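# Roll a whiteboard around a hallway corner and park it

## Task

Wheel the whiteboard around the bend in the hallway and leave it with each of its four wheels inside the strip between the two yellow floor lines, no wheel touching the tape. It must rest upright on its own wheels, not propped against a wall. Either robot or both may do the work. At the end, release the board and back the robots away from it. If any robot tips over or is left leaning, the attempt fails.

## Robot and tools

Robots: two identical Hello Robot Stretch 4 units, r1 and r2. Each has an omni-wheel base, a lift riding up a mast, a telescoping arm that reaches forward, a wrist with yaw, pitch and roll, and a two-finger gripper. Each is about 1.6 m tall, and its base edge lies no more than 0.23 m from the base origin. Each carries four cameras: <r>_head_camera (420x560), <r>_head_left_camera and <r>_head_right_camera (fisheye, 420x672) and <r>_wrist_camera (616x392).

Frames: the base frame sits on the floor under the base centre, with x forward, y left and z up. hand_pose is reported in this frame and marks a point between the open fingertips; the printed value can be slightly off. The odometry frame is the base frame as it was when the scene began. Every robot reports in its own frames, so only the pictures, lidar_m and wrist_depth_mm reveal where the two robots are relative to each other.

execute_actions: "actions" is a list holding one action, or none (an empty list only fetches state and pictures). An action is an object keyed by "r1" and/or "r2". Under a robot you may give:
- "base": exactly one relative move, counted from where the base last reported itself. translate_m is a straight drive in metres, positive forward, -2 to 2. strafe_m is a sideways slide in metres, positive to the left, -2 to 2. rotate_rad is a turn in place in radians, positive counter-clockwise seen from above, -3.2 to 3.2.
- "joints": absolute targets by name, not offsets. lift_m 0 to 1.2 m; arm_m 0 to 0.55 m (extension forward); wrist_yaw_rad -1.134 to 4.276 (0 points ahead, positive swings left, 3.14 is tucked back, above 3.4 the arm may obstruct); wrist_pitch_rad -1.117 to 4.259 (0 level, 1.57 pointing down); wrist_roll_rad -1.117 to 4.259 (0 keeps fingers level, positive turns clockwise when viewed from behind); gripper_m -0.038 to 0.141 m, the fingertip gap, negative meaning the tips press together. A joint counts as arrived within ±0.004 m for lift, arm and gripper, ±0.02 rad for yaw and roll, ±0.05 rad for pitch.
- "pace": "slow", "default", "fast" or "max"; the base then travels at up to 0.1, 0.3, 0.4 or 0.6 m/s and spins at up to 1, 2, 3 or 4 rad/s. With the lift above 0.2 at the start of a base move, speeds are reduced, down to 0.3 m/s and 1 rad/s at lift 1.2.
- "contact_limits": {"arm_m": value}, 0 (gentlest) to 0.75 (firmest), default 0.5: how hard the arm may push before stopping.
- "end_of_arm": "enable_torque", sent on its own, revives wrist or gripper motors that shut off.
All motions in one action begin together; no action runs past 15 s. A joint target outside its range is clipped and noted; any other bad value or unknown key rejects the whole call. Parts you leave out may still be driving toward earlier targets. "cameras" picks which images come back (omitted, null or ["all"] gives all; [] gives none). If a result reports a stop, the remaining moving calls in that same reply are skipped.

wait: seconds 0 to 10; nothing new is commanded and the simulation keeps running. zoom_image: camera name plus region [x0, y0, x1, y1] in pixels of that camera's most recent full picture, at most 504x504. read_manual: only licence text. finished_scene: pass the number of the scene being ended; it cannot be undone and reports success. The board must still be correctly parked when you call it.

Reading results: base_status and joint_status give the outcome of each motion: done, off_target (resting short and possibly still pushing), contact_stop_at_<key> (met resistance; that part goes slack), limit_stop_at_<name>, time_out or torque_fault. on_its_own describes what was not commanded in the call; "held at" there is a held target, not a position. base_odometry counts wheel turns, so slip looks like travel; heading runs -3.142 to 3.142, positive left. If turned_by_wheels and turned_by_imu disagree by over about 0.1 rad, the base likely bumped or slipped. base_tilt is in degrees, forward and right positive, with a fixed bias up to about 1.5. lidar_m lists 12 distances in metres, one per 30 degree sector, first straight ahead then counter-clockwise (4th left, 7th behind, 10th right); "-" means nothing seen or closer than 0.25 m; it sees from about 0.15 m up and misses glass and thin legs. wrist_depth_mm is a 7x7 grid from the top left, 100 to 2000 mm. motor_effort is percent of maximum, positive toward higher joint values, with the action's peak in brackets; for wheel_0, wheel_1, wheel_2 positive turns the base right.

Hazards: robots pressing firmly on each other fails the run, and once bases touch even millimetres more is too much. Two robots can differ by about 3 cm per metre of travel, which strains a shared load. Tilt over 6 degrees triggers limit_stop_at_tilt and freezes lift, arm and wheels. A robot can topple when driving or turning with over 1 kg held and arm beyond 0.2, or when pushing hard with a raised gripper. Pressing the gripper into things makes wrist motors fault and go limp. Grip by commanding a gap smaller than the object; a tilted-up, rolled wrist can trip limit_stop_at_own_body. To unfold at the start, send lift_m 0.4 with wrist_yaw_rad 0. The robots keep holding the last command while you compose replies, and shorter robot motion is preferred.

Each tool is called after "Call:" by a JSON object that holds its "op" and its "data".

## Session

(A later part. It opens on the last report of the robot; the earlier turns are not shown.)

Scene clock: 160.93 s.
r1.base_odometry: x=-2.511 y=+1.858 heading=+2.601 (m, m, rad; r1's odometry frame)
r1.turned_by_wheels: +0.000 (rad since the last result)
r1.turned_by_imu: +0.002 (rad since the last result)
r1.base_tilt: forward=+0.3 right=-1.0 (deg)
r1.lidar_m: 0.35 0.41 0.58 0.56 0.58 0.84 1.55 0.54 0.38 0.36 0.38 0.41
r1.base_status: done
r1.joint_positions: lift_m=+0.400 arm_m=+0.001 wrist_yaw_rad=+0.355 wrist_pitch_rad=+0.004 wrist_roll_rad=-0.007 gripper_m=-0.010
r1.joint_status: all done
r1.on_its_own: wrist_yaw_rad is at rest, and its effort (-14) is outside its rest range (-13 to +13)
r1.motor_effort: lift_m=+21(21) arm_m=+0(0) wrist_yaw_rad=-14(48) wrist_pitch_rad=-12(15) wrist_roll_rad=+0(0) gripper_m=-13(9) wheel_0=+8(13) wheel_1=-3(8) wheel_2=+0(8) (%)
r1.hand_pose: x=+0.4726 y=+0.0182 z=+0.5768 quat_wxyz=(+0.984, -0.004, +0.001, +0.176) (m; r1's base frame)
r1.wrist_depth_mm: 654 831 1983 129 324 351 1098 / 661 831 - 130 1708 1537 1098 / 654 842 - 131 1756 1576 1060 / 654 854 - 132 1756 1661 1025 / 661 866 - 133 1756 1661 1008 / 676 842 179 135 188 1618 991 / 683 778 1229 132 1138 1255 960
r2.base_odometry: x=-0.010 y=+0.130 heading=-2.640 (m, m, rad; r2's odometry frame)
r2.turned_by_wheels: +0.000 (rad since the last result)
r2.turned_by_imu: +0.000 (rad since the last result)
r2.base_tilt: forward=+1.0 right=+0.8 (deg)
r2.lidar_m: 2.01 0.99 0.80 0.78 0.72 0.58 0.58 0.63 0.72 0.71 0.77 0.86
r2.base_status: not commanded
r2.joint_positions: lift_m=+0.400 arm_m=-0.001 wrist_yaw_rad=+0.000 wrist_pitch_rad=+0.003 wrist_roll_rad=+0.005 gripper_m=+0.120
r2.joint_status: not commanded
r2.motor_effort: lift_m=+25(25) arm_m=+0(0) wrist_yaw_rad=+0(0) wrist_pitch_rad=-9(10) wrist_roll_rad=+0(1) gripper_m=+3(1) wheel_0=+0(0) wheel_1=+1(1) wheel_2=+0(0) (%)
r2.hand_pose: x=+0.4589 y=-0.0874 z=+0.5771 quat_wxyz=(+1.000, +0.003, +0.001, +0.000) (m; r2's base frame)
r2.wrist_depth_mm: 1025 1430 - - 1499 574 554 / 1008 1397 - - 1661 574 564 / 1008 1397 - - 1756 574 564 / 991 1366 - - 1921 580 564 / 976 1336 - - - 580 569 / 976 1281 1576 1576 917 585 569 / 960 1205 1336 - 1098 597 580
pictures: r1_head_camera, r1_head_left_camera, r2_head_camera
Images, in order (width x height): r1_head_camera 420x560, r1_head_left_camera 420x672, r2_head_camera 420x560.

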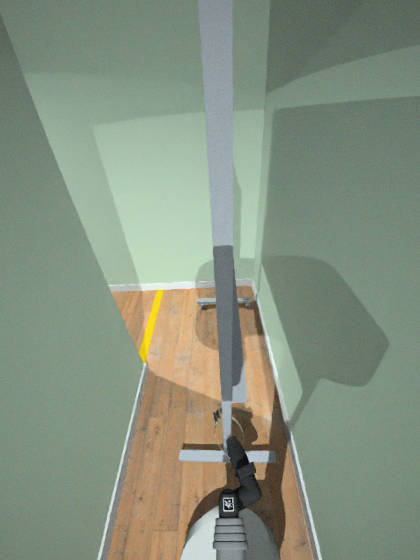

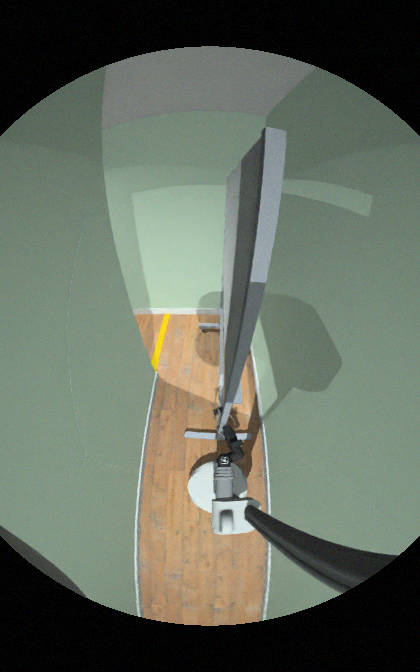

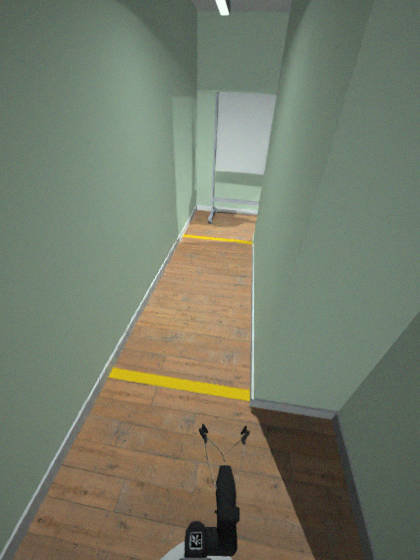

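Call:
{"op": "execute_actions", "data": {"actions": [{"r2":{"base":{"translate_m":2.0},"pace":"fast"}}], "cameras": []}}

Call:
{"op": "execute_actions", "data": {"actions": [{"r2":{"base":{"translate_m":0.45}}}], "cameras": ["r2_head_camera","r2_wrist_camera","r1_head_camera"]}}

Scene clock: 189.50 s.
r1.base_odometry: x=-2.511 y=+1.858 heading=+2.601 (m, m, rad; r1's odometry frame)
r1.turned_by_wheels: +0.000 (rad since the last result)
r1.turned_by_imu: +0.000 (rad since the last result)
r1.base_tilt: forward=+0.2 right=-1.1 (deg)
r1.lidar_m: 0.35 0.43 0.60 0.55 0.60 0.82 1.56 0.57 0.39 0.37 0.37 0.41
r1.base_status: not commanded
r1.joint_positions: lift_m=+0.400 arm_m=+0.001 wrist_yaw_rad=+0.355 wrist_pitch_rad=+0.004 wrist_roll_rad=-0.007 gripper_m=-0.010
r1.joint_status: not commanded
r1.motor_effort: lift_m=+21(21) arm_m=+0(0) wrist_yaw_rad=-13(15) wrist_pitch_rad=-12(13) wrist_roll_rad=+0(0) gripper_m=-13(13) wheel_0=+8(8) wheel_1=-3(3) wheel_2=+0(0) (%)
r1.hand_pose: x=+0.4726 y=+0.0182 z=+0.5768 quat_wxyz=(+0.984, -0.004, +0.001, +0.176) (m; r1's base frame)
r1.wrist_depth_mm: 654 820 - 129 325 351 1098 / 661 842 - 130 1708 1576 1078 / 654 854 - 132 1708 1576 1078 / 661 854 - 132 1708 1618 1042 / 661 866 - 134 1756 1618 1025 / 668 831 179 135 188 1618 976 / 683 768 1255 132 1138 1255 960
r2.base_odometry: x=-1.764 y=-0.832 heading=-2.640 (m, m, rad; r2's odometry frame)
r2.turned_by_wheels: +0.000 (rad since the last result)
r2.turned_by_imu: -0.004 (rad since the last result)
r2.base_tilt: forward=+1.0 right=+0.8 (deg)
r2.lidar_m: 1.27 0.62 0.48 0.49 0.55 0.84 2.60 0.63 0.49 0.48 0.53 0.83
r2.base_status: done
r2.joint_positions: lift_m=+0.400 arm_m=-0.001 wrist_yaw_rad=+0.000 wrist_pitch_rad=+0.003 wrist_roll_rad=+0.005 gripper_m=+0.120
r2.joint_status: not commanded
r2.motor_effort: lift_m=+25(25) arm_m=+0(0) wrist_yaw_rad=+0(1) wrist_pitch_rad=-9(10) wrist_roll_rad=-3(2) gripper_m=+0(2) wheel_0=+0(7) wheel_1=+0(8) wheel_2=-1(13) (%)
r2.hand_pose: x=+0.4589 y=-0.0874 z=+0.5771 quat_wxyz=(+1.000, +0.003, +0.001, +0.000) (m; r2's base frame)
r2.wrist_depth_mm: 668 931 1537 1537 1499 1430 798 / 661 917 1499 1921 1499 1430 798 / 654 904 1464 1863 1537 1464 798 / 661 904 1397 1921 1863 1808 809 / 640 878 1430 1921 1863 1808 820 / 647 842 1205 1537 1499 1464 831 / 647 820 1229 - 1281 1182 842
pictures: none
No camera images: the call's "cameras" was empty. Leave "cameras" out to get every camera's image.

Scene clock: 192.47 s.
r1.base_odometry: x=-2.511 y=+1.858 heading=+2.601 (m, m, rad; r1's odometry frame)
r1.turned_by_wheels: +0.000 (rad since the last result)
r1.turned_by_imu: +0.000 (rad since the last result)
r1.base_tilt: forward=+0.1 right=-1.1 (deg)
r1.lidar_m: 0.37 0.45 0.60 0.55 0.58 0.83 1.57 0.53 0.39 0.35 0.39 0.40
r1.base_status: not commanded
r1.joint_positions: lift_m=+0.400 arm_m=+0.001 wrist_yaw_rad=+0.355 wrist_pitch_rad=+0.004 wrist_roll_rad=-0.007 gripper_m=-0.010
r1.joint_status: not commanded
r1.motor_effort: lift_m=+21(21) arm_m=+0(0) wrist_yaw_rad=-13(13) wrist_pitch_rad=-12(13) wrist_roll_rad=+0(0) gripper_m=-12(13) wheel_0=+8(8) wheel_1=-4(3) wheel_2=+0(0) (%)
r1.hand_pose: x=+0.4726 y=+0.0182 z=+0.5768 quat_wxyz=(+0.984, -0.004, +0.001, +0.176) (m; r1's base frame)
r1.wrist_depth_mm: 654 820 1983 129 324 355 1098 / 661 831 1983 130 1708 1537 1078 / 654 842 - 131 1708 1618 1060 / 654 854 - 132 1708 1576 1042 / 661 866 - 134 1708 1661 1025 / 683 831 179 135 188 1618 976 / 683 778 1205 132 1138 1255 960
r2.base_odometry: x=-2.158 y=-1.048 heading=-2.640 (m, m, rad; r2's odometry frame)
r2.turned_by_wheels: +0.000 (rad since the last result)
r2.turned_by_imu: -0.001 (rad since the last result)
r2.base_tilt: forward=+1.0 right=+0.8 (deg)
r2.lidar_m: 1.11 0.55 0.42 0.42 0.47 0.73 1.44 0.70 0.54 0.55 0.61 1.35
r2.base_status: done
r2.joint_positions: lift_m=+0.400 arm_m=-0.001 wrist_yaw_rad=+0.000 wrist_pitch_rad=+0.003 wrist_roll_rad=+0.005 gripper_m=+0.120
r2.joint_status: not commanded
r2.motor_effort: lift_m=+25(24) arm_m=+0(0) wrist_yaw_rad=+0(0) wrist_pitch_rad=-9(10) wrist_roll_rad=-2(2) gripper_m=-3(1) wheel_0=+1(6) wheel_1=+1(4) wheel_2=+1(9) (%)
r2.hand_pose: x=+0.4589 y=-0.0874 z=+0.5771 quat_wxyz=(+1.000, +0.003, +0.001, +0.000) (m; r2's base frame)
r2.wrist_depth_mm: 597 820 1336 1098 1060 1025 991 / 585 809 1308 1138 1078 1042 991 / 580 798 1281 1464 1397 1366 1336 / 574 788 1281 1499 1430 1397 1366 / 580 778 1255 1499 1430 1397 1366 / 569 741 1060 1118 1397 1397 1366 / 569 732 1118 - 1281 1205 1205
pictures: r1_head_camera, r2_head_camera, r2_wrist_camera
Images, in order (width x height): r1_head_camera 420x560, r2_head_camera 420x560, r2_wrist_camera 616x392.

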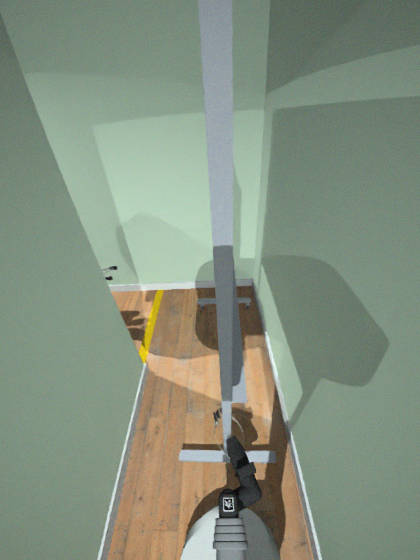

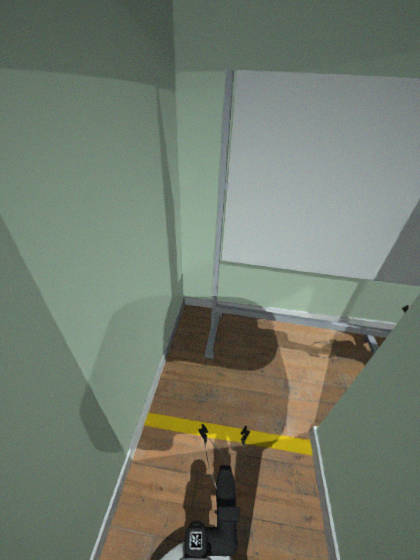

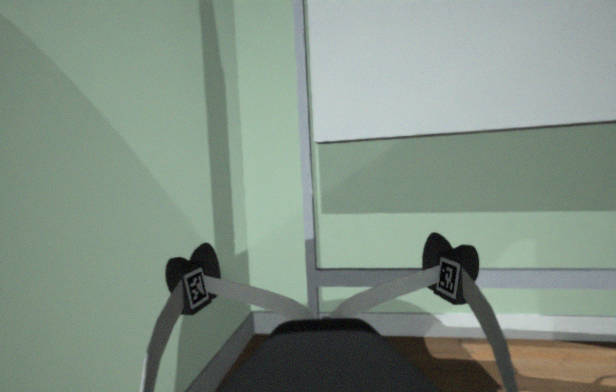

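Call:
{"op": "execute_actions", "data": {"actions": [{"r2":{"base":{"translate_m":0.75}}}], "cameras": ["r2_head_camera","r2_wrist_camera"]}}

Scene clock: 206.40 s.
r1.base_odometry: x=-2.511 y=+1.858 heading=+2.601 (m, m, rad; r1's odometry frame)
r1.turned_by_wheels: +0.000 (rad since the last result)
r1.turned_by_imu: +0.000 (rad since the last result)
r1.base_tilt: forward=+0.2 right=-1.0 (deg)
r1.lidar_m: 0.36 0.40 0.60 0.56 0.59 0.84 1.55 0.53 0.39 0.36 0.37 0.39
r1.base_status: not commanded
r1.joint_positions: lift_m=+0.400 arm_m=+0.001 wrist_yaw_rad=+0.355 wrist_pitch_rad=+0.004 wrist_roll_rad=-0.007 gripper_m=-0.010
r1.joint_status: not commanded
r1.motor_effort: lift_m=+21(20) arm_m=+0(0) wrist_yaw_rad=-12(14) wrist_pitch_rad=-13(12) wrist_roll_rad=+1(0) gripper_m=-13(13) wheel_0=+8(8) wheel_1=-3(3) wheel_2=+0(0) (%)
r1.hand_pose: x=+0.4726 y=+0.0182 z=+0.5768 quat_wxyz=(+0.984, -0.004, +0.001, +0.176) (m; r1's base frame)
r1.wrist_depth_mm: 647 820 1983 129 324 351 1118 / 654 842 - 130 1708 1537 1078 / 654 842 - 131 1708 1576 1078 / 661 854 - 132 1756 1618 1025 / 661 854 - 134 1756 1661 1025 / 683 831 179 135 188 1576 991 / 683 778 1229 132 1138 1229 960
r2.base_odometry: x=-2.816 y=-1.409 heading=-2.640 (m, m, rad; r2's odometry frame)
r2.turned_by_wheels: +0.000 (rad since the last result)
r2.turned_by_imu: -0.002 (rad since the last result)
r2.base_tilt: forward=+1.0 right=+0.8 (deg)
r2.lidar_m: 0.37 0.41 0.33 0.31 0.34 0.54 1.71 0.85 0.67 0.66 0.75 0.60
r2.base_status: done
r2.joint_positions: lift_m=+0.400 arm_m=-0.001 wrist_yaw_rad=+0.000 wrist_pitch_rad=+0.002 wrist_roll_rad=+0.005 gripper_m=+0.120
r2.joint_status: not commanded
r2.motor_effort: lift_m=+24(25) arm_m=+0(0) wrist_yaw_rad=+0(0) wrist_pitch_rad=-10(10) wrist_roll_rad=-2(3) gripper_m=-3(2) wheel_0=+1(3) wheel_1=+0(2) wheel_2=+1(8) (%)
r2.hand_pose: x=+0.4589 y=-0.0874 z=+0.5772 quat_wxyz=(+1.000, +0.003, +0.001, +0.000) (m; r2's base frame)
r2.wrist_depth_mm: 466 640 741 373 359 347 336 / 459 634 759 404 699 676 654 / 459 627 759 723 707 683 661 / 452 615 768 732 707 691 661 / 452 615 759 732 715 683 668 / 445 574 768 382 715 683 676 / 445 574 788 - 715 699 676
pictures: r2_head_camera, r2_wrist_camera
Images, in order (width x height): r2_head_camera 420x560, r2_wrist_camera 616x392.

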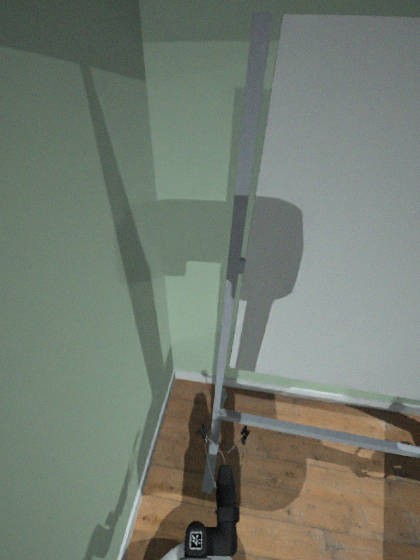

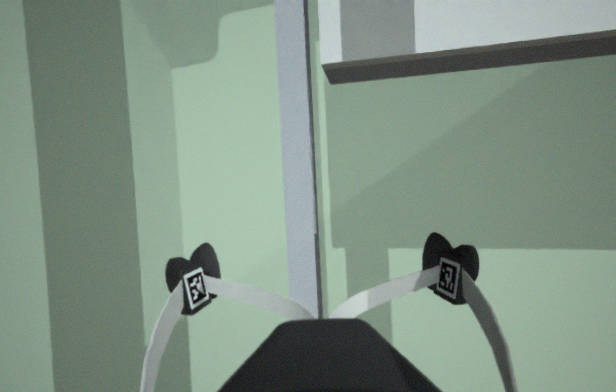

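Call:
{"op": "execute_actions", "data": {"actions": [{"r2":{"joints":{"arm_m":0.19}}}], "cameras": ["r2_wrist_camera"]}}

Call:
{"op": "execute_actions", "data": {"actions": [{"r2":{"joints":{"gripper_m":0.0}}}], "cameras": ["r2_wrist_camera","r2_head_camera"]}}

Scene clock: 216.30 s.
r1.base_odometry: x=-2.511 y=+1.858 heading=+2.601 (m, m, rad; r1's odometry frame)
r1.turned_by_wheels: +0.000 (rad since the last result)
r1.turned_by_imu: +0.000 (rad since the last result)
r1.base_tilt: forward=+0.1 right=-1.0 (deg)
r1.lidar_m: 0.35 0.44 0.60 0.57 0.59 0.84 1.55 0.54 0.38 0.36 0.38 0.41
r1.base_status: not commanded
r1.joint_positions: lift_m=+0.400 arm_m=+0.001 wrist_yaw_rad=+0.355 wrist_pitch_rad=+0.004 wrist_roll_rad=-0.007 gripper_m=-0.010
r1.joint_status: not commanded
r1.on_its_own: wrist_yaw_rad is at rest, and its effort (-15) is outside its rest range (-13 to +13)
r1.motor_effort: lift_m=+20(21) arm_m=+0(0) wrist_yaw_rad=-15(14) wrist_pitch_rad=-12(13) wrist_roll_rad=+0(0) gripper_m=-13(13) wheel_0=+8(8) wheel_1=-3(3) wheel_2=+0(0) (%)
r1.hand_pose: x=+0.4726 y=+0.0182 z=+0.5768 quat_wxyz=(+0.984, -0.004, +0.001, +0.176) (m; r1's base frame)
r1.wrist_depth_mm: 640 820 1983 129 324 353 1098 / 654 831 - 130 1708 1537 1078 / 654 842 - 131 1661 1576 1060 / 654 854 - 132 1708 1576 1042 / 661 866 - 134 1756 1661 1008 / 676 831 179 135 189 1576 991 / 683 778 1229 132 1138 1255 960
r2.base_odometry: x=-2.816 y=-1.409 heading=-2.640 (m, m, rad; r2's odometry frame)
r2.turned_by_wheels: +0.000 (rad since the last result)
r2.turned_by_imu: +0.000 (rad since the last result)
r2.base_tilt: forward=+1.0 right=+0.8 (deg)
r2.lidar_m: 0.60 0.41 0.31 0.30 0.35 0.54 1.73 0.84 0.67 0.66 0.74 0.61
r2.base_status: not commanded
r2.joint_positions: lift_m=+0.400 arm_m=+0.188 wrist_yaw_rad=+0.000 wrist_pitch_rad=+0.002 wrist_roll_rad=+0.005 gripper_m=+0.120
r2.joint_status: all done
r2.motor_effort: lift_m=+24(24) arm_m=+9(10) wrist_yaw_rad=+0(1) wrist_pitch_rad=-8(9) wrist_roll_rad=-1(0) gripper_m=-4(1) wheel_0=+1(0) wheel_1=+0(0) wheel_2=+1(0) (%)
r2.hand_pose: x=+0.6478 y=-0.0874 z=+0.5772 quat_wxyz=(+1.000, +0.003, +0.001, +0.000) (m; r2's base frame)
r2.wrist_depth_mm: 433 569 554 191 517 500 488 / 427 574 559 189 521 504 492 / 424 574 564 190 525 508 492 / 421 574 569 192 530 512 496 / 418 569 569 193 535 508 500 / 415 539 574 190 535 512 504 / 415 535 591 - 535 521 508
pictures: r2_wrist_camera
Images, in order (width x height): r2_wrist_camera 616x392.

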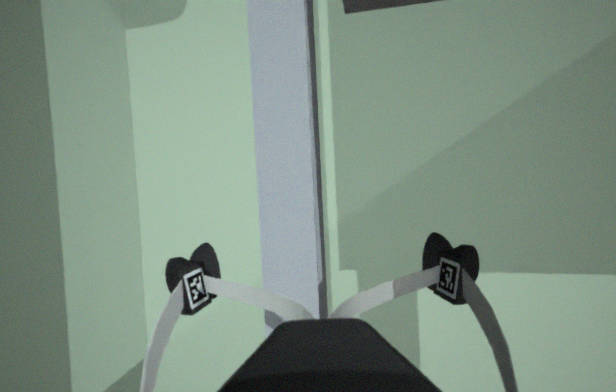

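Scene clock: 218.37 s.
r1.base_odometry: x=-2.511 y=+1.858 heading=+2.601 (m, m, rad; r1's odometry frame)
r1.turned_by_wheels: +0.000 (rad since the last result)
r1.turned_by_imu: +0.000 (rad since the last result)
r1.base_tilt: forward=+0.3 right=-0.9 (deg)
r1.lidar_m: 0.37 0.42 0.60 0.56 0.59 0.82 1.54 0.56 0.39 0.36 0.39 0.40
r1.base_status: not commanded
r1.joint_positions: lift_m=+0.400 arm_m=+0.001 wrist_yaw_rad=+0.352 wrist_pitch_rad=+0.004 wrist_roll_rad=-0.007 gripper_m=-0.010
r1.joint_status: not commanded
r1.motor_effort: lift_m=+21(21) arm_m=+0(0) wrist_yaw_rad=-4(13) wrist_pitch_rad=-12(12) wrist_roll_rad=+0(0) gripper_m=-5(13) wheel_0=+8(8) wheel_1=-2(3) wheel_2=-1(1) (%)
r1.hand_pose: x=+0.4726 y=+0.0174 z=+0.5770 quat_wxyz=(+0.985, -0.004, +0.001, +0.175) (m; r1's base frame)
r1.wrist_depth_mm: 654 831 - 128 301 1537 1098 / 661 842 1983 129 1708 1576 1078 / 654 854 - 131 1756 1576 1042 / 661 866 - 132 1708 1618 1042 / 661 878 - 134 1756 1576 1008 / 676 809 180 136 187 1618 976 / 676 778 1255 131 640 1255 960
r2.base_odometry: x=-2.816 y=-1.409 heading=-2.639 (m, m, rad; r2's odometry frame)
r2.turned_by_wheels: +0.001 (rad since the last result)
r2.turned_by_imu: +0.001 (rad since the last result)
r2.base_tilt: forward=+1.0 right=+0.8 (deg)
r2.lidar_m: 0.59 0.40 0.30 0.31 0.35 0.55 1.70 0.84 0.66 0.66 0.74 0.59
r2.base_status: not commanded
r2.joint_positions: lift_m=+0.400 arm_m=+0.189 wrist_yaw_rad=+0.012 wrist_pitch_rad=+0.002 wrist_roll_rad=+0.005 gripper_m=+0.000
r2.joint_status: all done
r2.on_its_own: wrist_yaw_rad is at rest, and its effort (-34) is outside its rest range (-13 to +13)
r2.motor_effort: lift_m=+24(24) arm_m=+7(9) wrist_yaw_rad=-34(35) wrist_pitch_rad=-9(8) wrist_roll_rad=-1(4) gripper_m=-17(17) wheel_0=+6(6) wheel_1=+3(2) wheel_2=+7(7) (%)
r2.hand_pose: x=+0.6491 y=-0.0840 z=+0.5772 quat_wxyz=(+1.000, +0.003, +0.001, +0.006) (m; r2's base frame)
r2.wrist_depth_mm: 418 569 559 172 517 496 477 / 413 564 564 173 521 500 484 / 410 559 569 175 525 504 488 / 407 554 574 176 525 504 492 / 402 544 574 177 521 512 492 / 402 517 190 175 189 508 496 / 402 492 597 - 530 521 500
pictures: r2_head_camera, r2_wrist_camera
Images, in order (width x height): r2_head_camera 420x560, r2_wrist_camera 616x392.

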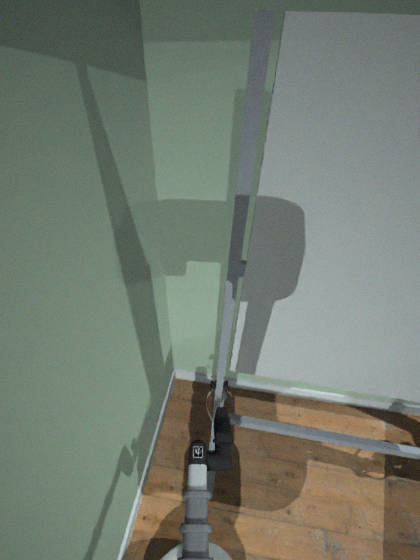

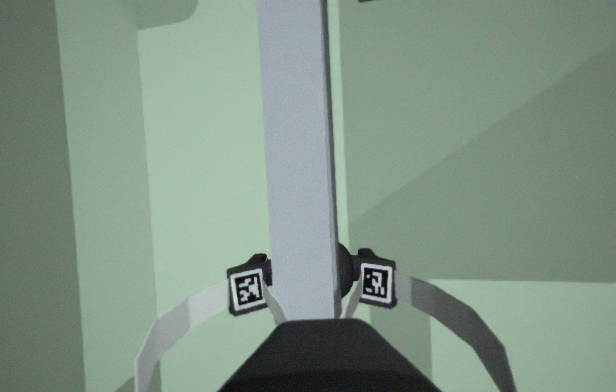

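Call:
{"op": "execute_actions", "data": {"actions": [{"r2":{"base":{"translate_m":-0.5},"joints":{"wrist_yaw_rad":0.1},"pace":"slow"},"r1":{"base":{"translate_m":0.09},"joints":{"wrist_yaw_rad":0.3},"pace":"slow"}}], "cameras": ["r1_head_camera","r2_head_camera","r1_head_left_camera"]}}

Scene clock: 238.80 s.
r1.base_odometry: x=-2.588 y=+1.904 heading=+2.601 (m, m, rad; r1's odometry frame)
r1.turned_by_wheels: +0.000 (rad since the last result)
r1.turned_by_imu: +0.006 (rad since the last result)
r1.base_tilt: forward=+0.2 right=-0.9 (deg)
r1.lidar_m: 0.35 0.38 0.60 0.56 0.58 0.81 1.50 0.54 0.39 0.35 0.38 0.42
r1.base_status: done
r1.joint_positions: lift_m=+0.400 arm_m=+0.001 wrist_yaw_rad=+0.297 wrist_pitch_rad=+0.004 wrist_roll_rad=-0.007 gripper_m=-0.010
r1.joint_status: all done
r1.motor_effort: lift_m=+21(21) arm_m=+0(0) wrist_yaw_rad=+8(30) wrist_pitch_rad=-11(13) wrist_roll_rad=+0(1) gripper_m=-5(14) wheel_0=+5(10) wheel_1=+6(13) wheel_2=-9(18) (%)
r1.hand_pose: x=+0.4731 y=+0.0008 z=+0.5770 quat_wxyz=(+0.989, -0.004, +0.001, +0.148) (m; r1's base frame)
r1.wrist_depth_mm: 691 1983 1863 124 1576 1499 904 / 691 1983 1808 125 1618 1499 891 / 683 1921 1921 126 1618 1537 878 / 691 1983 1863 128 1618 1537 854 / 691 1983 1921 129 1661 1576 831 / 715 1308 176 131 1576 1576 831 / 715 820 1229 131 1205 1205 809
r2.base_odometry: x=-2.378 y=-1.167 heading=-2.637 (m, m, rad; r2's odometry frame)
r2.turned_by_wheels: +0.002 (rad since the last result)
r2.turned_by_imu: +0.132 (rad since the last result)
r2.base_tilt: forward=+1.0 right=+0.8 (deg)
r2.lidar_m: 0.59 0.49 0.43 0.42 0.50 0.92 1.09 0.65 0.54 0.54 0.66 0.62
r2.base_status: done
r2.joint_positions: lift_m=+0.400 arm_m=+0.189 wrist_yaw_rad=+0.120 wrist_pitch_rad=+0.003 wrist_roll_rad=+0.005 gripper_m=+0.000
r2.joint_status: wrist_yaw_rad off_target (ended at +0.120, target +0.100)
r2.on_its_own: wrist_yaw_rad is at rest, and its effort (-58) is outside its rest range (-13 to +13)
r2.motor_effort: lift_m=+24(25) arm_m=+5(7) wrist_yaw_rad=-58(77) wrist_pitch_rad=-9(10) wrist_roll_rad=+0(3) gripper_m=-13(16) wheel_0=+12(19) wheel_1=+3(8) wheel_2=+11(17) (%)
r2.hand_pose: x=+0.6570 y=-0.0522 z=+0.5771 quat_wxyz=(+0.998, +0.003, +0.001, +0.060) (m; r2's base frame)
r2.wrist_depth_mm: 379 480 647 171 960 866 798 / 379 477 640 172 960 878 809 / 377 473 640 173 976 878 809 / 373 469 634 174 991 878 820 / 370 466 603 175 976 904 820 / 373 449 190 176 184 891 831 / 370 433 597 - 976 891 842
pictures: r1_head_camera, r1_head_left_camera, r2_head_camera
Images, in order (width x height): r1_head_camera 420x560, r1_head_left_camera 420x672, r2_head_camera 420x560.

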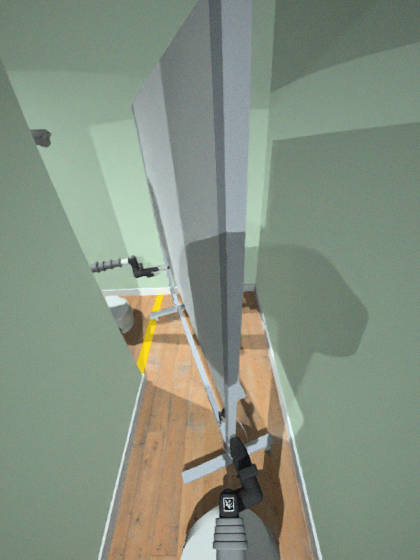

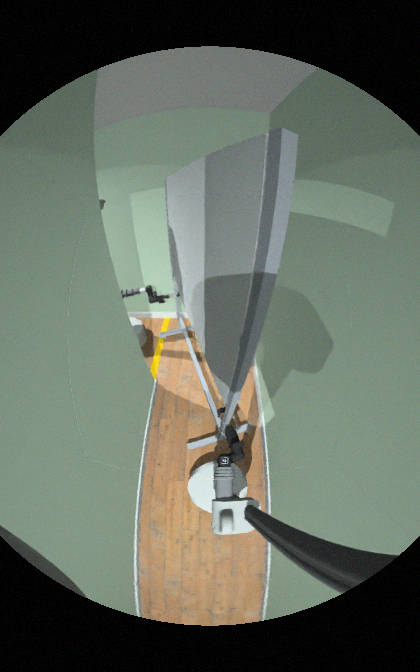

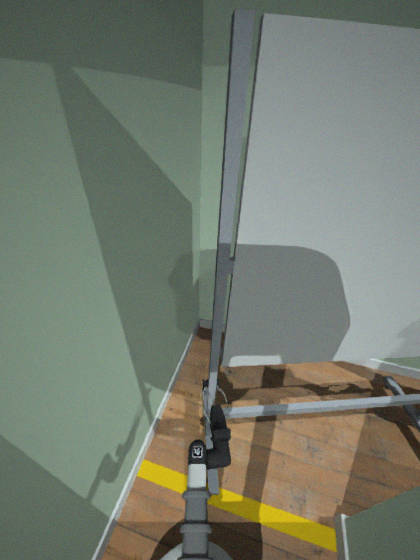

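Call:
{"op": "execute_actions", "data": {"actions": [{"r2":{"joints":{"gripper_m":0.018,"wrist_yaw_rad":0.15}}}], "cameras": ["r2_wrist_camera"]}}

Call:
{"op": "execute_actions", "data": {"actions": [{"r2":{"base":{"translate_m":-0.33},"pace":"slow"},"r1":{"base":{"translate_m":0.18},"pace":"slow"}}], "cameras": ["r1_head_camera","r2_head_camera","r1_head_left_camera","r2_wrist_camera"]}}

Scene clock: 255.50 s.
r1.base_odometry: x=-2.588 y=+1.904 heading=+2.601 (m, m, rad; r1's odometry frame)
r1.turned_by_wheels: +0.000 (rad since the last result)
r1.turned_by_imu: +0.000 (rad since the last result)
r1.base_tilt: forward=+0.1 right=-1.0 (deg)
r1.lidar_m: 0.35 0.35 0.56 0.54 0.59 0.82 1.49 0.55 0.36 0.36 0.40 0.45
r1.base_status: not commanded
r1.joint_positions: lift_m=+0.400 arm_m=+0.001 wrist_yaw_rad=+0.297 wrist_pitch_rad=+0.004 wrist_roll_rad=-0.007 gripper_m=-0.010
r1.joint_status: not commanded
r1.motor_effort: lift_m=+21(21) arm_m=+0(0) wrist_yaw_rad=+8(9) wrist_pitch_rad=-11(12) wrist_roll_rad=+0(1) gripper_m=-9(9) wheel_0=+5(5) wheel_1=+6(6) wheel_2=-9(9) (%)
r1.hand_pose: x=+0.4731 y=+0.0009 z=+0.5769 quat_wxyz=(+0.989, -0.004, +0.001, +0.148) (m; r1's base frame)
r1.wrist_depth_mm: 676 1921 1808 124 1576 1499 904 / 691 1983 1863 126 1618 1537 891 / 691 1983 1921 127 1661 1537 878 / 691 - 1863 128 1661 1537 854 / 691 1983 1921 129 1661 1537 842 / 715 1336 183 131 1537 1537 820 / 715 820 1205 131 1229 1229 798
r2.base_odometry: x=-2.378 y=-1.167 heading=-2.638 (m, m, rad; r2's odometry frame)
r2.turned_by_wheels: -0.001 (rad since the last result)
r2.turned_by_imu: -0.002 (rad since the last result)
r2.base_tilt: forward=+1.0 right=+0.8 (deg)
r2.lidar_m: 0.59 0.50 0.42 0.42 0.49 0.90 1.12 0.66 0.55 0.54 0.66 0.64
r2.base_status: not commanded
r2.joint_positions: lift_m=+0.400 arm_m=+0.189 wrist_yaw_rad=+0.156 wrist_pitch_rad=+0.002 wrist_roll_rad=+0.005 gripper_m=+0.018
r2.joint_status: all done
r2.on_its_own: wrist_yaw_rad is at rest, and its effort (-16) is outside its rest range (-13 to +13)
r2.motor_effort: lift_m=+24(24) arm_m=+5(5) wrist_yaw_rad=-16(51) wrist_pitch_rad=-8(9) wrist_roll_rad=-2(2) gripper_m=-7(12) wheel_0=+6(12) wheel_1=+3(3) wheel_2=+1(11) (%)
r2.hand_pose: x=+0.6586 y=-0.0416 z=+0.5773 quat_wxyz=(+0.997, +0.003, +0.001, +0.078) (m; r2's base frame)
r2.wrist_depth_mm: 375 469 627 173 946 866 798 / 375 469 621 174 960 866 809 / 373 466 621 176 976 878 809 / 373 462 615 177 976 891 820 / 368 459 585 178 960 891 831 / 366 459 192 177 192 878 831 / 366 427 580 - 976 891 831
pictures: r2_wrist_camera
Images, in order (width x height): r2_wrist_camera 616x392.

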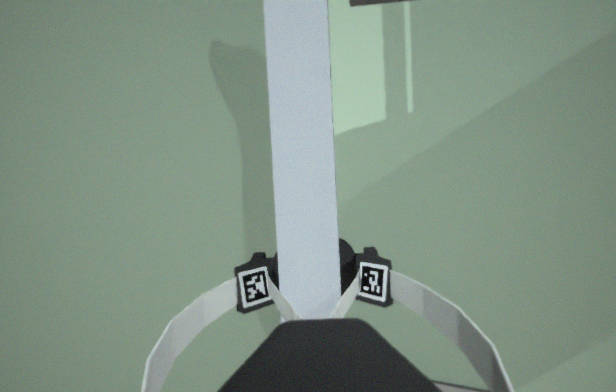

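Scene clock: 260.10 s.
r1.base_odometry: x=-2.742 y=+1.997 heading=+2.601 (m, m, rad; r1's odometry frame)
r1.turned_by_wheels: +0.000 (rad since the last result)
r1.turned_by_imu: -0.002 (rad since the last result)
r1.base_tilt: forward=+0.1 right=-1.0 (deg)
r1.lidar_m: 0.33 0.30 0.59 0.56 0.58 0.83 1.53 0.54 0.38 0.37 0.37 0.49
r1.base_status: done
r1.joint_positions: lift_m=+0.400 arm_m=+0.001 wrist_yaw_rad=+0.301 wrist_pitch_rad=+0.005 wrist_roll_rad=-0.007 gripper_m=-0.010
r1.joint_status: not commanded
r1.motor_effort: lift_m=+21(20) arm_m=+0(0) wrist_yaw_rad=-5(49) wrist_pitch_rad=-16(15) wrist_roll_rad=+0(0) gripper_m=-11(10) wheel_0=+2(7) wheel_1=+4(8) wheel_2=-4(22) (%)
r1.hand_pose: x=+0.4731 y=+0.0022 z=+0.5765 quat_wxyz=(+0.989, -0.004, +0.002, +0.150) (m; r1's base frame)
r1.wrist_depth_mm: 1863 1756 315 115 1430 1308 917 / 1983 1808 469 117 1430 1336 904 / 1921 1756 1308 118 1464 1366 878 / 1983 1808 1661 119 1464 1366 866 / 1921 1863 1661 121 1464 1397 854 / 1336 1708 180 122 187 1397 831 / 1160 1098 603 118 1205 1205 809
r2.base_odometry: x=-2.090 y=-1.007 heading=-2.638 (m, m, rad; r2's odometry frame)
r2.turned_by_wheels: +0.000 (rad since the last result)
r2.turned_by_imu: +0.157 (rad since the last result)
r2.base_tilt: forward=+1.0 right=+0.8 (deg)
r2.lidar_m: 0.60 0.57 0.52 0.53 0.69 1.56 0.74 0.48 0.45 0.45 0.61 0.66
r2.base_status: done
r2.joint_positions: lift_m=+0.400 arm_m=+0.189 wrist_yaw_rad=+0.152 wrist_pitch_rad=+0.003 wrist_roll_rad=+0.005 gripper_m=+0.018
r2.joint_status: not commanded
r2.motor_effort: lift_m=+24(24) arm_m=+4(5) wrist_yaw_rad=-7(78) wrist_pitch_rad=-11(14) wrist_roll_rad=+0(2) gripper_m=-10(13) wheel_0=+0(18) wheel_1=+0(4) wheel_2=+4(21) (%)
r2.hand_pose: x=+0.6587 y=-0.0426 z=+0.5771 quat_wxyz=(+0.997, +0.003, +0.002, +0.076) (m; r2's base frame)
r2.wrist_depth_mm: 379 455 574 177 1138 1138 1025 / 377 452 574 178 1229 1160 1042 / 375 452 574 180 1229 1182 1060 / 375 452 569 180 1229 1205 1060 / 373 449 549 181 1118 1182 1060 / 375 445 190 182 195 1182 1078 / 375 421 539 - 1229 1160 1078
pictures: r1_head_camera, r1_head_left_camera, r2_head_camera, r2_wrist_camera
Images, in order (width x height): r1_head_camera 420x560, r1_head_left_camera 420x672, r2_head_camera 420x560, r2_wrist_camera 616x392.

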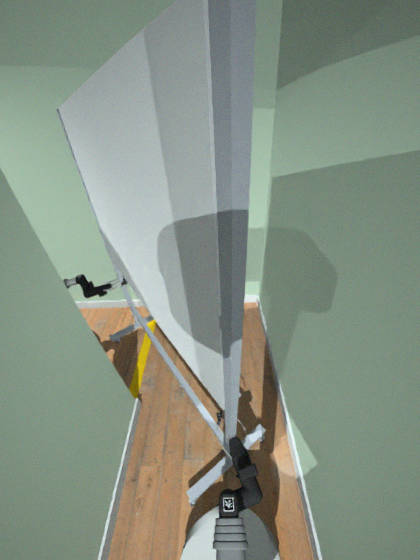

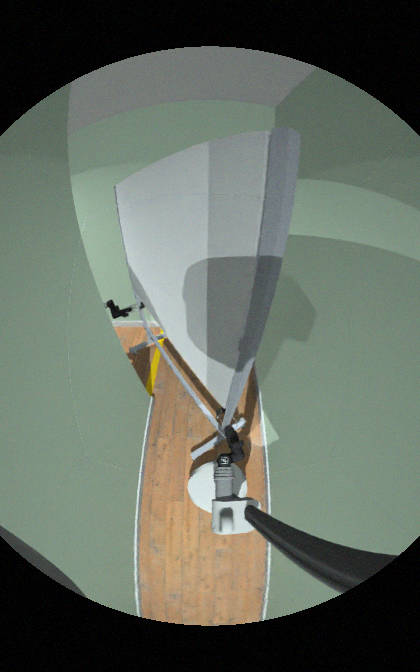

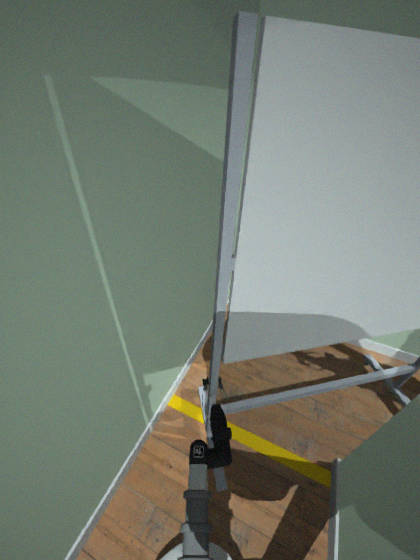

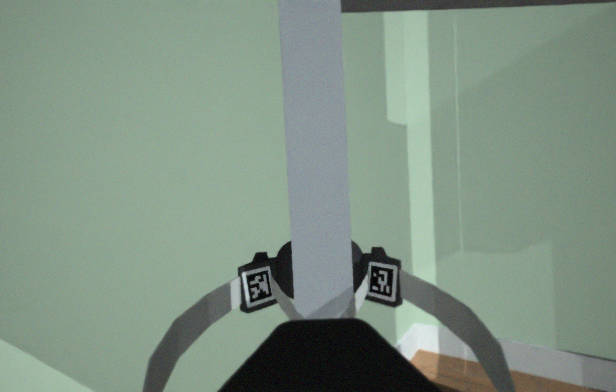

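Call:
{"op": "execute_actions", "data": {"actions": [{"r2":{"base":{"rotate_rad":-0.29},"joints":{"wrist_yaw_rad":0.47},"pace":"slow"},"r1":{"base":{"translate_m":-0.05},"joints":{"wrist_yaw_rad":0.4},"pace":"slow"}}], "cameras": ["r1_head_camera","r2_head_camera","r2_head_left_camera"]}}

Scene clock: 274.93 s.
r1.base_odometry: x=-2.699 y=+1.971 heading=+2.600 (m, m, rad; r1's odometry frame)
r1.turned_by_wheels: -0.001 (rad since the last result)
r1.turned_by_imu: -0.002 (rad since the last result)
r1.base_tilt: forward=+0.3 right=-1.0 (deg)
r1.lidar_m: 0.32 0.40 0.59 0.57 0.59 0.84 1.54 0.53 0.41 0.37 0.40 0.49
r1.base_status: done
r1.joint_positions: lift_m=+0.400 arm_m=+0.001 wrist_yaw_rad=+0.393 wrist_pitch_rad=+0.003 wrist_roll_rad=-0.007 gripper_m=-0.010
r1.joint_status: all done
r1.on_its_own: wrist_yaw_rad is at rest, and its effort (+21) is outside its rest range (-13 to +13)
r1.motor_effort: lift_m=+21(20) arm_m=+0(0) wrist_yaw_rad=+21(37) wrist_pitch_rad=-7(15) wrist_roll_rad=+0(0) gripper_m=-6(15) wheel_0=-9(11) wheel_1=-3(6) wheel_2=-1(10) (%)
r1.hand_pose: x=+0.4717 y=+0.0296 z=+0.5773 quat_wxyz=(+0.981, -0.004, +0.001, +0.195) (m; r1's base frame)
r1.wrist_depth_mm: 634 1983 878 121 1499 1366 1255 / 634 - 798 122 1499 1397 1229 / 634 1921 1756 123 1499 1397 1205 / 640 - 1808 125 1537 1397 1182 / 647 - 1808 126 1537 1430 1160 / 661 1464 184 127 184 1430 1118 / 668 1118 1160 125 1255 1229 1078
r2.base_odometry: x=-2.090 y=-1.007 heading=-2.926 (m, m, rad; r2's odometry frame)
r2.turned_by_wheels: -0.288 (rad since the last result)
r2.turned_by_imu: -0.234 (rad since the last result)
r2.base_tilt: forward=+1.0 right=+0.8 (deg)
r2.lidar_m: 0.45 0.60 0.51 0.51 0.57 0.94 1.08 0.57 0.47 0.46 0.54 0.76
r2.base_status: done
r2.joint_positions: lift_m=+0.400 arm_m=+0.189 wrist_yaw_rad=+0.482 wrist_pitch_rad=+0.002 wrist_roll_rad=+0.005 gripper_m=+0.018
r2.joint_status: all done
r2.on_its_own: wrist_yaw_rad is at rest, and its effort (-34) is outside its rest range (-13 to +13)
r2.motor_effort: lift_m=+25(24) arm_m=+4(4) wrist_yaw_rad=-34(86) wrist_pitch_rad=-9(10) wrist_roll_rad=-1(1) gripper_m=-9(12) wheel_0=+10(17) wheel_1=+4(9) wheel_2=+5(11) (%)
r2.hand_pose: x=+0.6563 y=+0.0562 z=+0.5772 quat_wxyz=(+0.971, +0.002, +0.002, +0.239) (m; r2's base frame)
r2.wrist_depth_mm: 407 480 591 177 1060 1160 1025 / 407 480 585 179 1060 1182 1042 / 404 480 585 179 1060 1182 1042 / 404 477 585 181 1060 1205 1042 / 404 473 564 181 1042 1205 1078 / 402 473 189 181 192 1182 1060 / 404 455 559 - 1138 1138 1078
pictures: r1_head_camera, r2_head_camera, r2_head_left_camera
Images, in order (width x height): r1_head_camera 420x560, r2_head_camera 420x560, r2_head_left_camera 420x672.

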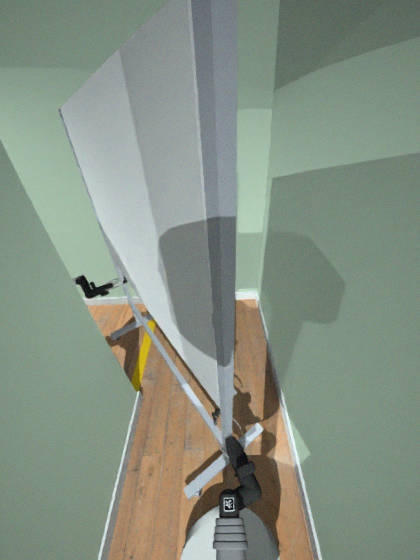

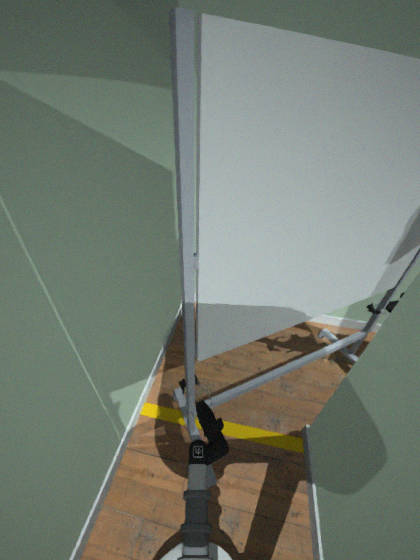

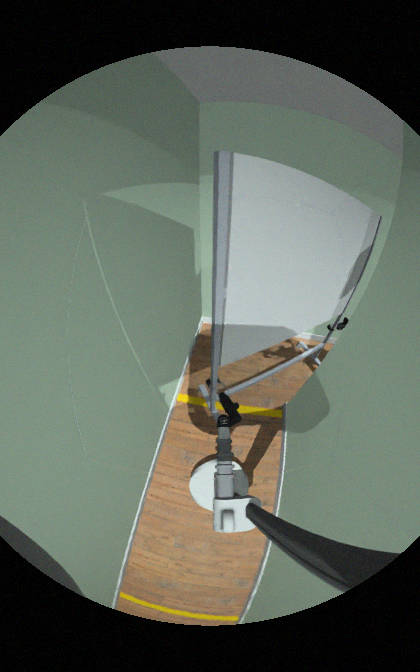

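Call:
{"op": "execute_actions", "data": {"actions": [{"r2":{"joints":{"gripper_m":0.1}}}], "cameras": []}}

Call:
{"op": "execute_actions", "data": {"actions": [{"r2":{"base":{"strafe_m":0.025},"joints":{"arm_m":0.245},"pace":"slow"}}], "cameras": ["r2_wrist_camera"]}}

Call:
{"op": "execute_actions", "data": {"actions": [{"r2":{"joints":{"gripper_m":0.0}}}], "cameras": ["r2_wrist_camera","r2_head_camera"]}}

Scene clock: 291.57 s.
r1.base_odometry: x=-2.699 y=+1.971 heading=+2.600 (m, m, rad; r1's odometry frame)
r1.turned_by_wheels: +0.000 (rad since the last result)
r1.turned_by_imu: +0.000 (rad since the last result)
r1.base_tilt: forward=+0.2 right=-1.1 (deg)
r1.lidar_m: 0.32 0.40 0.60 0.57 0.60 0.83 1.54 0.55 0.38 0.36 0.36 0.48
r1.base_status: not commanded
r1.joint_positions: lift_m=+0.400 arm_m=+0.001 wrist_yaw_rad=+0.394 wrist_pitch_rad=+0.003 wrist_roll_rad=-0.007 gripper_m=-0.010
r1.joint_status: not commanded
r1.on_its_own: wrist_yaw_rad is at rest, and its effort (+17) is outside its rest range (-13 to +13)
r1.motor_effort: lift_m=+20(21) arm_m=+0(0) wrist_yaw_rad=+17(21) wrist_pitch_rad=-8(9) wrist_roll_rad=+1(1) gripper_m=-13(10) wheel_0=-10(10) wheel_1=-2(2) wheel_2=-1(1) (%)
r1.hand_pose: x=+0.4716 y=+0.0300 z=+0.5773 quat_wxyz=(+0.981, -0.004, +0.001, +0.196) (m; r1's base frame)
r1.wrist_depth_mm: 627 1983 931 121 1464 1366 1229 / 634 1983 842 122 1499 1366 1281 / 640 1921 1808 124 1537 1430 1205 / 640 - 1808 125 1499 1430 1205 / 647 - 1808 126 1537 1430 1182 / 668 1499 183 128 186 1397 1118 / 661 1098 1160 125 1205 1229 1078
r2.base_odometry: x=-2.090 y=-1.007 heading=-2.927 (m, m, rad; r2's odometry frame)
r2.turned_by_wheels: -0.001 (rad since the last result)
r2.turned_by_imu: -0.002 (rad since the last result)
r2.base_tilt: forward=+1.0 right=+0.8 (deg)
r2.lidar_m: 0.46 0.62 0.52 0.50 0.58 0.96 1.08 0.57 0.48 0.47 0.53 0.74
r2.base_status: not commanded
r2.joint_positions: lift_m=+0.400 arm_m=+0.189 wrist_yaw_rad=+0.470 wrist_pitch_rad=+0.002 wrist_roll_rad=+0.005 gripper_m=+0.100
r2.joint_status: all done
r2.motor_effort: lift_m=+24(24) arm_m=+4(4) wrist_yaw_rad=-1(34) wrist_pitch_rad=-8(9) wrist_roll_rad=+1(2) gripper_m=+0(7) wheel_0=+2(10) wheel_1=+2(4) wheel_2=+0(5) (%)
r2.hand_pose: x=+0.6569 y=+0.0528 z=+0.5772 quat_wxyz=(+0.972, +0.002, +0.002, +0.233) (m; r2's base frame)
r2.wrist_depth_mm: 415 492 585 189 1060 1160 1042 / 413 488 585 180 1118 1182 1042 / 413 488 585 182 1118 1182 1042 / 410 484 574 183 1098 1205 1060 / 413 484 559 185 991 1205 1060 / 410 484 544 184 1025 1160 1060 / 410 459 580 - 1229 1138 1060
pictures: none
No camera images: the call's "cameras" was empty. Leave "cameras" out to get every camera's image.

Scene clock: 293.33 s.
r1.base_odometry: x=-2.699 y=+1.971 heading=+2.600 (m, m, rad; r1's odometry frame)
r1.turned_by_wheels: +0.000 (rad since the last result)
r1.turned_by_imu: +0.000 (rad since the last result)
r1.base_tilt: forward=+0.2 right=-1.0 (deg)
r1.lidar_m: 0.30 0.38 0.57 0.55 0.60 0.80 1.53 0.56 0.37 0.36 0.38 0.51
r1.base_status: not commanded
r1.joint_positions: lift_m=+0.400 arm_m=+0.001 wrist_yaw_rad=+0.393 wrist_pitch_rad=+0.003 wrist_roll_rad=-0.007 gripper_m=-0.010
r1.joint_status: not commanded
r1.on_its_own: wrist_yaw_rad is at rest, and its effort (+20) is outside its rest range (-13 to +13)
r1.motor_effort: lift_m=+21(21) arm_m=+0(0) wrist_yaw_rad=+20(21) wrist_pitch_rad=-8(7) wrist_roll_rad=+0(1) gripper_m=-7(9) wheel_0=-9(9) wheel_1=-2(3) wheel_2=-2(2) (%)
r1.hand_pose: x=+0.4717 y=+0.0296 z=+0.5773 quat_wxyz=(+0.981, -0.004, +0.001, +0.195) (m; r1's base frame)
r1.wrist_depth_mm: 634 1983 1808 121 1464 1397 1255 / 640 1983 1366 122 1464 1397 1255 / 634 1983 1808 124 1499 1397 1229 / 640 1983 1756 125 1537 1397 1205 / 647 - 1863 126 1499 1430 1138 / 654 1576 184 128 185 1430 1118 / 661 1098 1229 125 1281 1229 1060
r2.base_odometry: x=-2.084 y=-1.032 heading=-2.927 (m, m, rad; r2's odometry frame)
r2.turned_by_wheels: +0.001 (rad since the last result)
r2.turned_by_imu: +0.001 (rad since the last result)
r2.base_tilt: forward=+1.0 right=+0.8 (deg)
r2.lidar_m: 0.49 0.58 0.48 0.48 0.55 0.90 1.16 0.61 0.49 0.48 0.57 0.75
r2.base_status: done
r2.joint_positions: lift_m=+0.400 arm_m=+0.243 wrist_yaw_rad=+0.475 wrist_pitch_rad=+0.002 wrist_roll_rad=+0.005 gripper_m=+0.100
r2.joint_status: all done
r2.on_its_own: wrist_yaw_rad is at rest, and its effort (-16) is outside its rest range (-13 to +13)
r2.motor_effort: lift_m=+24(24) arm_m=+11(13) wrist_yaw_rad=-16(15) wrist_pitch_rad=-9(9) wrist_roll_rad=-2(1) gripper_m=+0(2) wheel_0=+4(6) wheel_1=+2(6) wheel_2=+1(6) (%)
r2.hand_pose: x=+0.7104 y=+0.0543 z=+0.5772 quat_wxyz=(+0.972, +0.002, +0.002, +0.236) (m; r2's base frame)
r2.wrist_depth_mm: 382 449 517 143 1025 1098 991 / 379 449 517 144 1008 1118 991 / 379 449 535 144 1008 1138 991 / 377 445 525 146 1008 1138 1025 / 379 445 512 146 878 1138 1025 / 377 433 202 147 946 1138 1025 / 377 433 525 - 1138 1118 1025
pictures: r2_wrist_camera
Images, in order (width x height): r2_wrist_camera 616x392.

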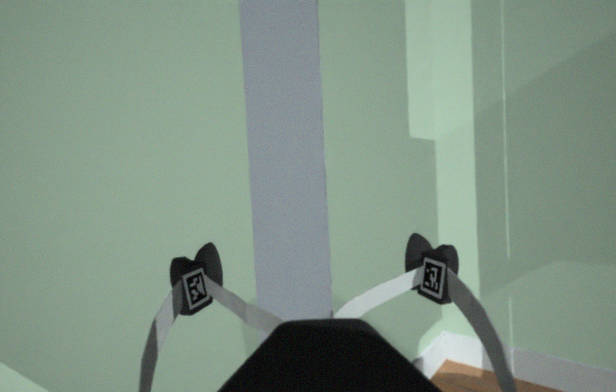

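Scene clock: 295.13 s.
r1.base_odometry: x=-2.699 y=+1.971 heading=+2.600 (m, m, rad; r1's odometry frame)
r1.turned_by_wheels: +0.000 (rad since the last result)
r1.turned_by_imu: +0.000 (rad since the last result)
r1.base_tilt: forward=+0.3 right=-1.0 (deg)
r1.lidar_m: 0.35 0.33 0.58 0.56 0.59 0.81 1.54 0.53 0.40 0.37 0.39 0.50
r1.base_status: not commanded
r1.joint_positions: lift_m=+0.400 arm_m=+0.001 wrist_yaw_rad=+0.392 wrist_pitch_rad=+0.002 wrist_roll_rad=-0.007 gripper_m=-0.010
r1.joint_status: not commanded
r1.on_its_own: wrist_yaw_rad is at rest, and its effort (+21) is outside its rest range (-13 to +13)
r1.motor_effort: lift_m=+21(21) arm_m=+0(0) wrist_yaw_rad=+21(23) wrist_pitch_rad=-7(7) wrist_roll_rad=+1(0) gripper_m=-8(9) wheel_0=-9(9) wheel_1=-2(2) wheel_2=-3(3) (%)
r1.hand_pose: x=+0.4717 y=+0.0295 z=+0.5774 quat_wxyz=(+0.981, -0.004, +0.001, +0.195) (m; r1's base frame)
r1.wrist_depth_mm: 640 1983 1336 121 1464 1366 1255 / 647 1983 1281 122 1499 1397 1229 / 634 1983 1808 124 1499 1397 1229 / 640 - 1808 125 1537 1397 1182 / 647 - 1808 126 1537 1430 1160 / 661 1464 185 128 186 1397 1118 / 661 1098 1182 125 1229 1229 1060
r2.base_odometry: x=-2.084 y=-1.032 heading=-2.926 (m, m, rad; r2's odometry frame)
r2.turned_by_wheels: +0.001 (rad since the last result)
r2.turned_by_imu: +0.001 (rad since the last result)
r2.base_tilt: forward=+1.0 right=+0.8 (deg)
r2.lidar_m: 0.55 0.59 0.48 0.46 0.55 0.91 1.13 0.61 0.50 0.48 0.55 0.75
r2.base_status: not commanded
r2.joint_positions: lift_m=+0.400 arm_m=+0.243 wrist_yaw_rad=+0.483 wrist_pitch_rad=+0.002 wrist_roll_rad=+0.005 gripper_m=+0.000
r2.joint_status: all done
r2.on_its_own: wrist_yaw_rad is at rest, and its effort (-39) is outside its rest range (-13 to +13)
r2.motor_effort: lift_m=+24(24) arm_m=+10(11) wrist_yaw_rad=-39(38) wrist_pitch_rad=-8(9) wrist_roll_rad=-2(2) gripper_m=-12(7) wheel_0=+12(11) wheel_1=+4(4) wheel_2=+7(7) (%)
r2.hand_pose: x=+0.7102 y=+0.0567 z=+0.5772 quat_wxyz=(+0.971, +0.002, +0.002, +0.239) (m; r2's base frame)
r2.wrist_depth_mm: 375 439 521 133 976 1118 1008 / 375 442 521 134 976 1138 991 / 375 439 521 135 960 1138 1008 / 370 439 539 135 960 1160 1008 / 370 436 517 137 960 1182 1008 / 370 436 187 137 188 1138 1025 / 373 415 517 - 1078 1118 1025
pictures: r2_head_camera, r2_wrist_camera
Images, in order (width x height): r2_head_camera 420x560, r2_wrist_camera 616x392.

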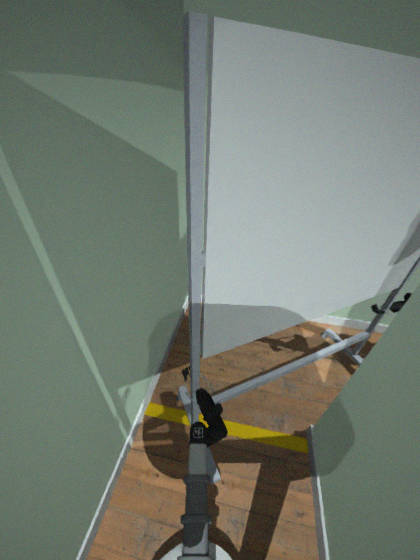

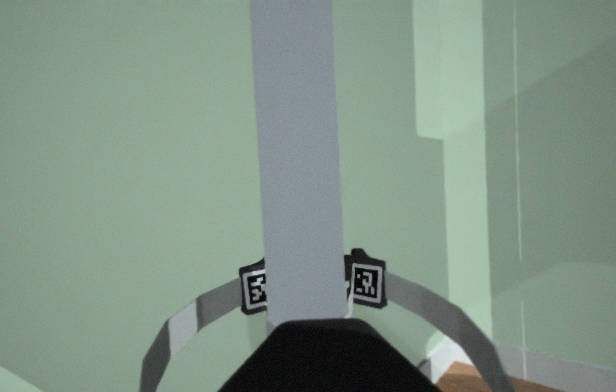

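Call:
{"op": "execute_actions", "data": {"actions": [{"r2":{"base":{"translate_m":-0.25},"joints":{"wrist_yaw_rad":0.58},"pace":"slow"},"r1":{"base":{"translate_m":0.17},"pace":"slow"}}], "cameras": ["r1_head_camera","r2_head_camera","r2_head_left_camera"]}}

Scene clock: 305.73 s.
r1.base_odometry: x=-2.845 y=+2.059 heading=+2.601 (m, m, rad; r1's odometry frame)
r1.turned_by_wheels: +0.000 (rad since the last result)
r1.turned_by_imu: -0.001 (rad since the last result)
r1.base_tilt: forward=+0.2 right=-0.9 (deg)
r1.lidar_m: 0.33 0.49 0.58 0.57 0.58 0.85 1.57 0.52 0.39 0.36 0.37 0.54
r1.base_status: done
r1.joint_positions: lift_m=+0.400 arm_m=+0.001 wrist_yaw_rad=+0.407 wrist_pitch_rad=+0.003 wrist_roll_rad=-0.007 gripper_m=-0.010
r1.joint_status: not commanded
r1.on_its_own: wrist_yaw_rad is at rest, and its effort (-20) is outside its rest range (-13 to +13)
r1.motor_effort: lift_m=+21(21) arm_m=+0(0) wrist_yaw_rad=-20(38) wrist_pitch_rad=-10(10) wrist_roll_rad=+0(1) gripper_m=-15(14) wheel_0=+4(8) wheel_1=+2(6) wheel_2=+0(17) (%)
r1.hand_pose: x=+0.4712 y=+0.0339 z=+0.5771 quat_wxyz=(+0.979, -0.004, +0.001, +0.202) (m; r1's base frame)
r1.wrist_depth_mm: - 1808 287 119 1308 1229 1138 / - 1808 455 120 1366 1229 1138 / - 1808 1661 122 1366 1229 1118 / - 1808 1618 123 1366 1229 1138 / - 1863 1661 125 1366 1229 1138 / 1576 1618 176 126 187 1255 1182 / 1205 569 1229 121 1229 1229 1160
r2.base_odometry: x=-1.840 y=-0.978 heading=-2.927 (m, m, rad; r2's odometry frame)
r2.turned_by_wheels: -0.001 (rad since the last result)
r2.turned_by_imu: +0.004 (rad since the last result)
r2.base_tilt: forward=+1.0 right=+0.7 (deg)
r2.lidar_m: 0.57 0.64 0.53 0.53 0.61 1.00 1.02 0.55 0.45 0.43 0.50 0.82
r2.base_status: done
r2.joint_positions: lift_m=+0.400 arm_m=+0.244 wrist_yaw_rad=+0.570 wrist_pitch_rad=+0.003 wrist_roll_rad=+0.005 gripper_m=+0.000
r2.joint_status: all done
r2.on_its_own: wrist_yaw_rad is at rest, and its effort (+29) is outside its rest range (-13 to +13)
r2.motor_effort: lift_m=+24(24) arm_m=+6(10) wrist_yaw_rad=+29(49) wrist_pitch_rad=-9(9) wrist_roll_rad=-2(1) gripper_m=-9(12) wheel_0=-11(15) wheel_1=-5(4) wheel_2=-2(13) (%)
r2.hand_pose: x=+0.7049 y=+0.0821 z=+0.5771 quat_wxyz=(+0.960, +0.002, +0.002, +0.281) (m; r2's base frame)
r2.wrist_depth_mm: 407 469 569 150 946 1308 1205 / 407 469 564 151 931 1308 1205 / 407 473 559 152 946 1308 1182 / 407 473 564 153 931 1308 1205 / 407 469 564 154 891 1308 1229 / 404 469 183 154 182 1281 1229 / 407 459 544 - 1008 1160 1182
pictures: r1_head_camera, r2_head_camera, r2_head_left_camera
Images, in order (width x height): r1_head_camera 420x560, r2_head_camera 420x560, r2_head_left_camera 420x672.

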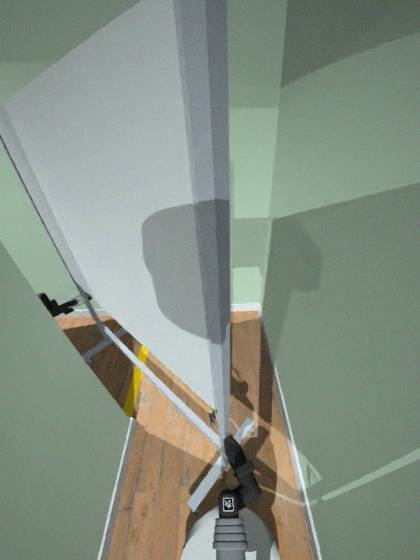

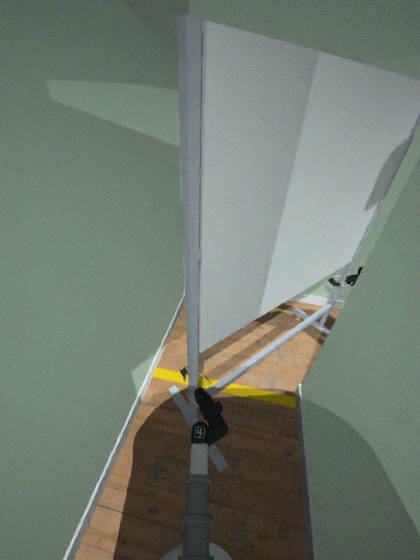

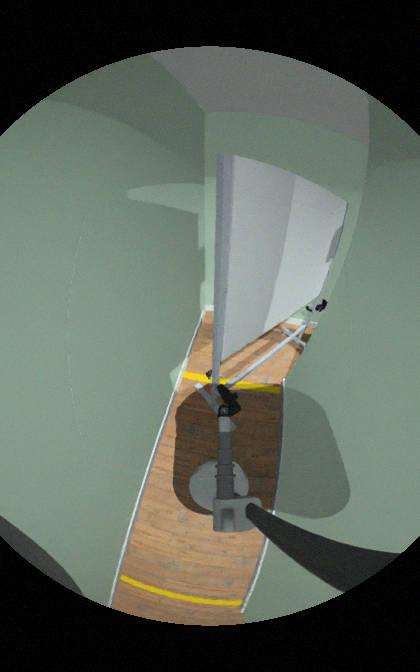

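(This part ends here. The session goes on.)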